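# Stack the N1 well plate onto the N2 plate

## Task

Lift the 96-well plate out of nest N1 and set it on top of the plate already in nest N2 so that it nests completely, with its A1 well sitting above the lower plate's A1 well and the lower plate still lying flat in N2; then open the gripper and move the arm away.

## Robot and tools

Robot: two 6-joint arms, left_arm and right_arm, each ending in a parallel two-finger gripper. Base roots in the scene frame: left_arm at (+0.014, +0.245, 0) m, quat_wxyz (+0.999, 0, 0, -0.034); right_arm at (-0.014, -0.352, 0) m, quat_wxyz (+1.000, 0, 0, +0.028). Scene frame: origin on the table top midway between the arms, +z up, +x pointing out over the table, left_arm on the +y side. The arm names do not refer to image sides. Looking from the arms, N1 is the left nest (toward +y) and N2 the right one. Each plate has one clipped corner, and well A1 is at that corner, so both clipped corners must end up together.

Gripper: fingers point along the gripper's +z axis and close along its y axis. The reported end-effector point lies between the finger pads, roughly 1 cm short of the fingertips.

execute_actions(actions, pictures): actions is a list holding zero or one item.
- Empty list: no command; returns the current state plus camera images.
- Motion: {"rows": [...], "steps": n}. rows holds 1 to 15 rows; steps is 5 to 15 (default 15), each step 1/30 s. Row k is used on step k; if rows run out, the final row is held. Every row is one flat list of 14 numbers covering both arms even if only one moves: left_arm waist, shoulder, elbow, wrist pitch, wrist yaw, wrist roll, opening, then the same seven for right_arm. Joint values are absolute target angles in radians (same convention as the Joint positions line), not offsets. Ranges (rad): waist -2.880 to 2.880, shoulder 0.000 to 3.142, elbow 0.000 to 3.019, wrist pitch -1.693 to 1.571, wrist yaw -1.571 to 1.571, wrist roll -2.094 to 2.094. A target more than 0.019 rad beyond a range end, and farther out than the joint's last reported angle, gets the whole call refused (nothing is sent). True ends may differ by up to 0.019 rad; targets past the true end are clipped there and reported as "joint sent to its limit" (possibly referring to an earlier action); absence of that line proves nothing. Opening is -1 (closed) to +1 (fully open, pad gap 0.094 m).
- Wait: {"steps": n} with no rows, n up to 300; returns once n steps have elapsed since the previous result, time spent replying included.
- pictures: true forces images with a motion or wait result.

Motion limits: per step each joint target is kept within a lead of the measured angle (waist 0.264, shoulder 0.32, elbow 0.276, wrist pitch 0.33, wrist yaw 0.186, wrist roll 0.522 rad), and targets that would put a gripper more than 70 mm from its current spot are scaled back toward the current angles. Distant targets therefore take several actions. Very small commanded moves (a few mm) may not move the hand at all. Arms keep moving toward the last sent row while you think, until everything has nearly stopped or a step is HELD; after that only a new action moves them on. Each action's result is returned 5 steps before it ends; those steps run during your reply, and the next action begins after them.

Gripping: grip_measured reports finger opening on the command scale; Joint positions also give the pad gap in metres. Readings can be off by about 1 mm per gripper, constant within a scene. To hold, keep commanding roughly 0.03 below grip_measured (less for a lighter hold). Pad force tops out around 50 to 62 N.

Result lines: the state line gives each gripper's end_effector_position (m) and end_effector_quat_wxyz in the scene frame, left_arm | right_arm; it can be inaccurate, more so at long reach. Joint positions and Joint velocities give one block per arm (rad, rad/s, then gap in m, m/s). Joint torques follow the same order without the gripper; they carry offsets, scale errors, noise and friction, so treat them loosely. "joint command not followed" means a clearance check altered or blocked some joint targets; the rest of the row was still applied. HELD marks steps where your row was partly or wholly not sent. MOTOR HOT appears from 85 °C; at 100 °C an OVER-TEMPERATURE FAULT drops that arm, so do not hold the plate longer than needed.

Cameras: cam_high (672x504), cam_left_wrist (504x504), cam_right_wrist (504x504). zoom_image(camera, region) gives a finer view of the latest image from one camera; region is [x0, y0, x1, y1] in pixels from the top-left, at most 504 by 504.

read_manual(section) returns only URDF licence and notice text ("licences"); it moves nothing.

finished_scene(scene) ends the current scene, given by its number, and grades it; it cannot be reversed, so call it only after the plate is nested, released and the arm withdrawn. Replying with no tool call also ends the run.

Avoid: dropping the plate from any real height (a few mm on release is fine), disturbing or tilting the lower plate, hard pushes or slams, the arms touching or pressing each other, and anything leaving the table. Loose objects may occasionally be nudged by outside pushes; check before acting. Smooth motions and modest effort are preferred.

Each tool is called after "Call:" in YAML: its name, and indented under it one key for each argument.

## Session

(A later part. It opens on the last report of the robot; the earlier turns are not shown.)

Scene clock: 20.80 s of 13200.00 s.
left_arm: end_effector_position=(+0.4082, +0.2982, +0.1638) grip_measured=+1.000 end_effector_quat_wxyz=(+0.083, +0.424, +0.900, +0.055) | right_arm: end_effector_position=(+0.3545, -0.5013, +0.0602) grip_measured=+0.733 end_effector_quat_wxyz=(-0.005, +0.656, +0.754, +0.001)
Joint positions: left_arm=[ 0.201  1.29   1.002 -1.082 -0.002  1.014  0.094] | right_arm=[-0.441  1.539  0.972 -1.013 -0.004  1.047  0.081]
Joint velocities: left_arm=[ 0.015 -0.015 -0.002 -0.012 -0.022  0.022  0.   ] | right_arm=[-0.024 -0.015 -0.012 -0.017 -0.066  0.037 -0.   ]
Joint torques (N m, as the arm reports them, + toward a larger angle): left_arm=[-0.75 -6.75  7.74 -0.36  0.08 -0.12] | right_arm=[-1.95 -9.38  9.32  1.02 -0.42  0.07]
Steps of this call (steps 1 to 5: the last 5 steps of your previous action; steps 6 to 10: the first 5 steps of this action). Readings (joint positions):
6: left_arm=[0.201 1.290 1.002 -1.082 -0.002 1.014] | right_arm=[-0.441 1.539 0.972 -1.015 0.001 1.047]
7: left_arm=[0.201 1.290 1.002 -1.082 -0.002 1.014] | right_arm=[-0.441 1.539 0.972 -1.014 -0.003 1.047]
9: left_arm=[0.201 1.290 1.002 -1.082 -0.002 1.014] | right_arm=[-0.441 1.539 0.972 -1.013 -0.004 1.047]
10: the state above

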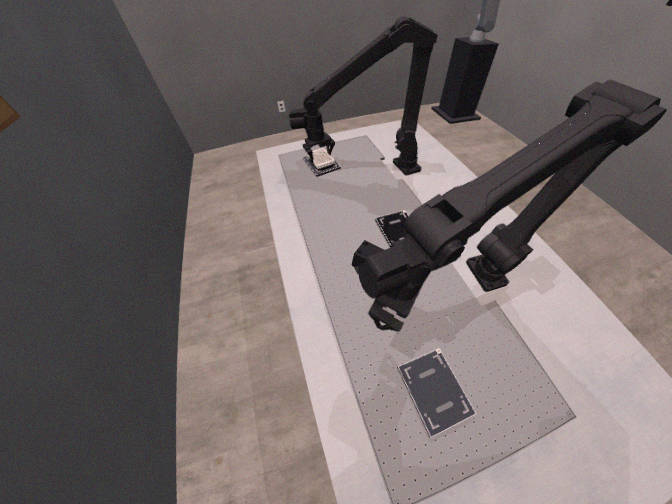

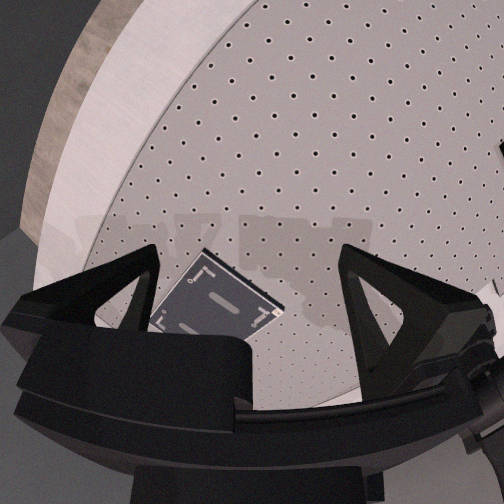

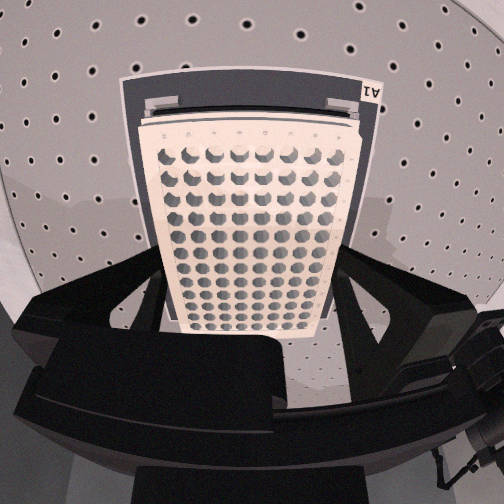

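Call:
execute_actions:
  actions:
    - {"rows":[[0.2,1.3,1,-1.1,0,1,1,-0.44,1.56,0.985,-1.008,0.010,1.05,0.7]],"steps":12}

Call:
execute_actions:
  actions:
    - {"rows":[[0.2,1.3,1,-1.1,0,1,1,-0.44,1.54,0.985,-1.012,0.005,1.05,1]],"steps":10}

Call:
execute_actions:
  actions:
    - {"rows":[[0.2,1.3,1,-1.1,0,1,1,-0.44,1.44,0.985,-1.03,0.005,1.05,1]],"steps":15}
  pictures: true

Call:
execute_actions:
  actions:
    - {"rows":[[0.2,1.3,1,-1.1,0,1,1,-0.44,1.0,0.9,-1.2,0,1.05,1]],"steps":15}

Call:
execute_actions:
  actions:
    - {"steps":15}
  pictures: true

Scene clock: 21.67 s of 13200.00 s.
left_arm: end_effector_position=(+0.4082, +0.2982, +0.1638) grip_measured=+1.000 end_effector_quat_wxyz=(+0.083, +0.424, +0.900, +0.055) | right_arm: end_effector_position=(+0.3540, -0.5026, +0.0602) grip_measured=+0.733 end_effector_quat_wxyz=(-0.003, +0.656, +0.754, -0.003)
Joint positions: left_arm=[ 0.201  1.29   1.002 -1.082 -0.002  1.014  0.094] | right_arm=[-0.441  1.539  0.972 -1.013  0.004  1.047  0.081]
Joint velocities: left_arm=[ 0.015  0.005 -0.002 -0.007  0.022 -0.022  0.   ] | right_arm=[-0.005 -0.015 -0.007 -0.017 -0.007 -0.007  0.   ]
Joint torques (N m, as the arm reports them, + toward a larger angle): left_arm=[-0.78 -6.82  7.73 -0.34  0.08 -0.12] | right_arm=[-2.15 -9.98  9.24  0.65  0.38  0.05]
Steps of this call (steps 1 to 5: the last 5 steps of your previous action; steps 6 to 15: the robot went on to your last target; steps 16 to 19: nothing new was sent; steps 20 to 26: the first 7 steps of this action). Readings (joint positions):
20: left_arm=[0.201 1.290 1.002 -1.082 -0.002 1.014] | right_arm=[-0.441 1.539 0.972 -1.013 0.001 1.047]
21: left_arm=[0.201 1.290 1.002 -1.082 -0.002 1.014] | right_arm=[-0.441 1.539 0.972 -1.013 0.003 1.047]
23: left_arm=[0.201 1.290 1.002 -1.082 -0.002 1.014] | right_arm=[-0.441 1.539 0.972 -1.013 0.004 1.047]
26: the state above

Scene clock: 22.00 s of 13200.00 s.
left_arm: end_effector_position=(+0.4082, +0.2982, +0.1638) grip_measured=+1.000 end_effector_quat_wxyz=(+0.083, +0.424, +0.900, +0.055) | right_arm: end_effector_position=(+0.3540, -0.5026, +0.0602) grip_measured=+1.000 end_effector_quat_wxyz=(-0.003, +0.656, +0.754, -0.003)
Joint positions: left_arm=[ 0.201  1.29   1.002 -1.082 -0.002  1.014  0.094] | right_arm=[-0.441  1.539  0.972 -1.013  0.004  1.047  0.094]
Joint velocities: left_arm=[-0.015  0.005 -0.007  0.007  0.081  0.037  0.   ] | right_arm=[-0.005 -0.005  0.007  0.017  0.051  0.037  0.   ]
Joint torques (N m, as the arm reports them, + toward a larger angle): left_arm=[-0.79 -6.79  7.73 -0.35  0.07 -0.12] | right_arm=[ -2.16 -11.63   9.29   0.52   0.13   0.07]
Steps of this call (steps 1 to 5: the last 5 steps of your previous action; steps 6 to 10: the first 5 steps of this action). Readings (joint positions):
6: left_arm=[0.201 1.290 1.002 -1.082 -0.002 1.014] | right_arm=[-0.441 1.539 0.972 -1.013 0.004 1.047]
7: left_arm=[0.201 1.290 1.002 -1.082 -0.002 1.014] | right_arm=[-0.441 1.539 0.972 -1.013 0.004 1.047]
9: left_arm=[0.201 1.290 1.002 -1.082 -0.002 1.014] | right_arm=[-0.441 1.539 0.972 -1.013 0.004 1.047]
10: the state above

Scene clock: 22.50 s of 13200.00 s.
left_arm: end_effector_position=(+0.4082, +0.2982, +0.1638) grip_measured=+1.000 end_effector_quat_wxyz=(+0.083, +0.424, +0.900, +0.055) | right_arm: end_effector_position=(+0.3563, -0.5036, +0.0946) grip_measured=+1.000 end_effector_quat_wxyz=(+0.036, +0.656, +0.754, +0.010)
Joint positions: left_arm=[ 0.201  1.29   1.002 -1.082 -0.002  1.014  0.094] | right_arm=[-0.441  1.446  0.971 -1.02   0.004  1.047  0.094]
Joint velocities: left_arm=[-0.005  0.005 -0.007 -0.002  0.051 -0.007  0.   ] | right_arm=[ 0.005 -0.005  0.017 -0.007 -0.066 -0.022  0.   ]
Joint torques (N m, as the arm reports them, + toward a larger angle): left_arm=[-0.76 -6.78  7.73 -0.37  0.08 -0.12] | right_arm=[ -1.54 -11.98   9.94   0.19   0.12   0.02]
Steps of this call (steps 1 to 5: the last 5 steps of your previous action; steps 6 to 15: the first 10 steps of this action). Readings (joint positions):
6: left_arm=[0.201 1.290 1.002 -1.082 -0.002 1.014] | right_arm=[-0.441 1.534 0.972 -1.014 0.004 1.047]
7: left_arm=[0.201 1.290 1.002 -1.082 -0.002 1.014] | right_arm=[-0.441 1.525 0.971 -1.017 0.004 1.047]
9: left_arm=[0.201 1.290 1.002 -1.082 -0.002 1.014] | right_arm=[-0.441 1.497 0.971 -1.020 0.004 1.047]
13: left_arm=[0.201 1.290 1.002 -1.082 -0.002 1.014] | right_arm=[-0.441 1.451 0.971 -1.020 0.004 1.047]
15: the state above

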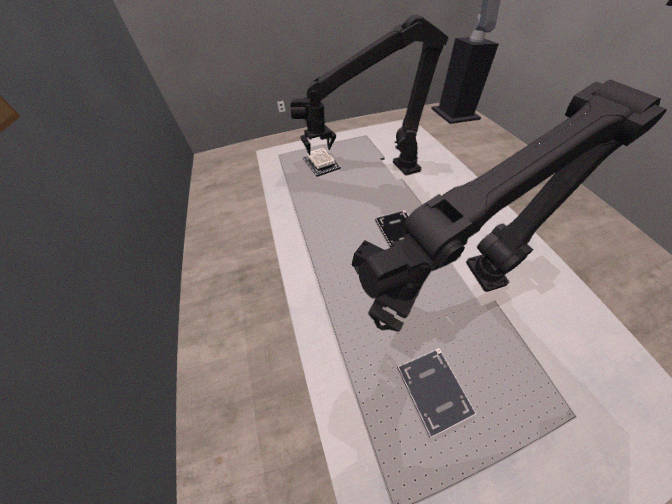

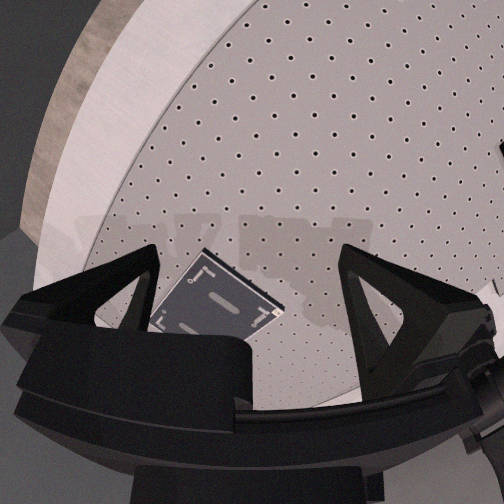

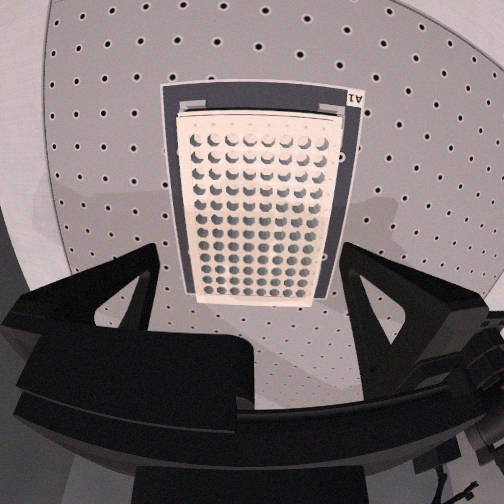

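Scene clock: 23.00 s of 13200.00 s.
left_arm: end_effector_position=(+0.4082, +0.2982, +0.1638) grip_measured=+1.000 end_effector_quat_wxyz=(+0.083, +0.424, +0.900, +0.055) | right_arm: end_effector_position=(+0.2808, -0.4730, +0.2146) grip_measured=+1.000 end_effector_quat_wxyz=(+0.141, +0.649, +0.746, +0.047)
Joint positions: left_arm=[ 0.201  1.29   1.002 -1.082 -0.002  1.014  0.094] | right_arm=[-0.441  0.976  0.89  -1.186  0.004  1.047  0.094]
Joint velocities: left_arm=[-0.015 -0.015 -0.007  0.002  0.037 -0.051  0.   ] | right_arm=[-0.005 -0.962 -0.007 -0.11  -0.007 -0.022  0.   ]
Joint torques (N m, as the arm reports them, + toward a larger angle): left_arm=[-0.8  -6.75  7.74 -0.36  0.07 -0.12] | right_arm=[-2.18  3.36 11.05  0.67 -0.09  0.02]
Steps of this call (steps 1 to 5: the last 5 steps of your previous action; steps 6 to 15: the first 10 steps of this action). Readings (joint positions):
6: left_arm=[0.201 1.290 1.002 -1.082 -0.002 1.014] | right_arm=[-0.441 1.434 0.965 -1.037 0.004 1.047]
7: left_arm=[0.201 1.290 1.002 -1.082 -0.002 1.014] | right_arm=[-0.441 1.406 0.949 -1.066 0.004 1.047]
9: left_arm=[0.201 1.290 1.002 -1.082 -0.002 1.014] | right_arm=[-0.441 1.311 0.911 -1.119 0.004 1.047]
13: left_arm=[0.201 1.290 1.002 -1.082 -0.002 1.014] | right_arm=[-0.441 1.067 0.889 -1.179 0.004 1.047]
15: the state above

Scene clock: 23.50 s of 13200.00 s.
left_arm: end_effector_position=(+0.4082, +0.2982, +0.1638) grip_measured=+1.000 end_effector_quat_wxyz=(+0.083, +0.424, +0.900, +0.055) | right_arm: end_effector_position=(+0.2809, -0.4730, +0.2084) grip_measured=+1.000 end_effector_quat_wxyz=(+0.129, +0.650, +0.747, +0.043)
Joint positions: left_arm=[ 0.201  1.29   1.002 -1.082 -0.002  1.014  0.094] | right_arm=[-0.441  0.995  0.89  -1.193  0.004  1.047  0.094]
Joint velocities: left_arm=[-0.005  0.005 -0.002 -0.017  0.022 -0.022  0.   ] | right_arm=[-0.005 -0.005  0.002 -0.002 -0.066  0.022  0.   ]
Joint torques (N m, as the arm reports them, + toward a larger angle): left_arm=[-0.81 -6.74  7.74 -0.33  0.08 -0.12] | right_arm=[-2.33 -4.86 10.93  0.8  -0.09  0.01]
Kept back: nothing.
Steps of this call (steps 1 to 5: the last 5 steps of your previous action; steps 6 to 15: the robot went on to your last target). Readings (joint positions):
1: left_arm=[0.201 1.290 1.002 -1.082 -0.002 1.014] | right_arm=[-0.441 0.952 0.890 -1.190 0.004 1.047]
2: left_arm=[0.201 1.290 1.002 -1.082 -0.002 1.014] | right_arm=[-0.441 0.942 0.890 -1.191 0.004 1.047]
4: left_arm=[0.201 1.290 1.002 -1.082 -0.002 1.014] | right_arm=[-0.441 0.951 0.890 -1.193 0.004 1.047]
8: left_arm=[0.201 1.290 1.002 -1.082 -0.002 1.014] | right_arm=[-0.441 0.989 0.890 -1.193 0.004 1.047]
15: the state above

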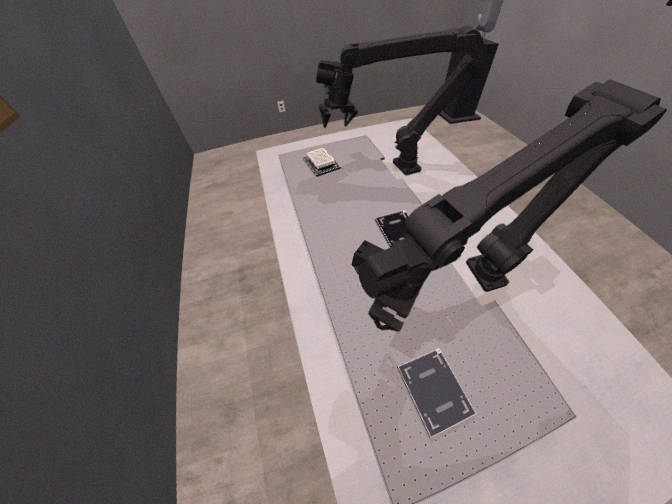

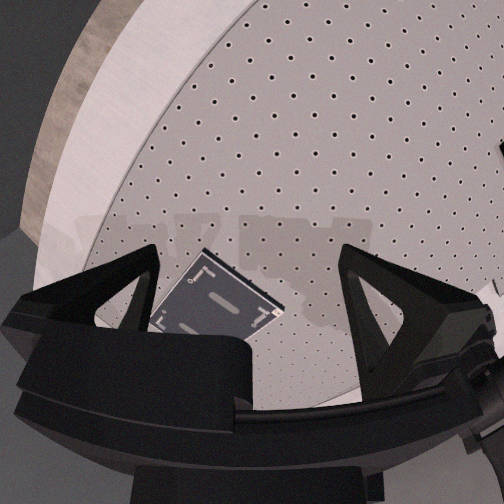

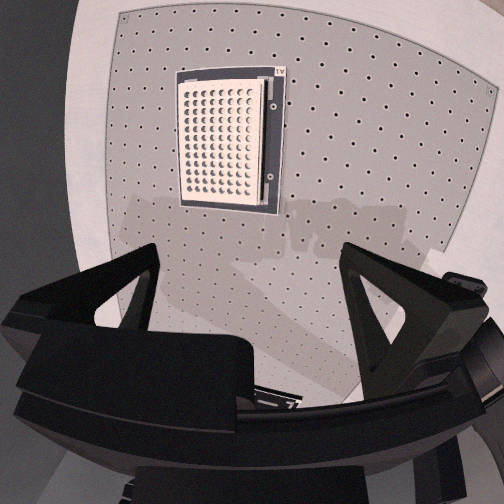

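Call:
finished_scene:
  scene: 2

The scene is finished: the task was done.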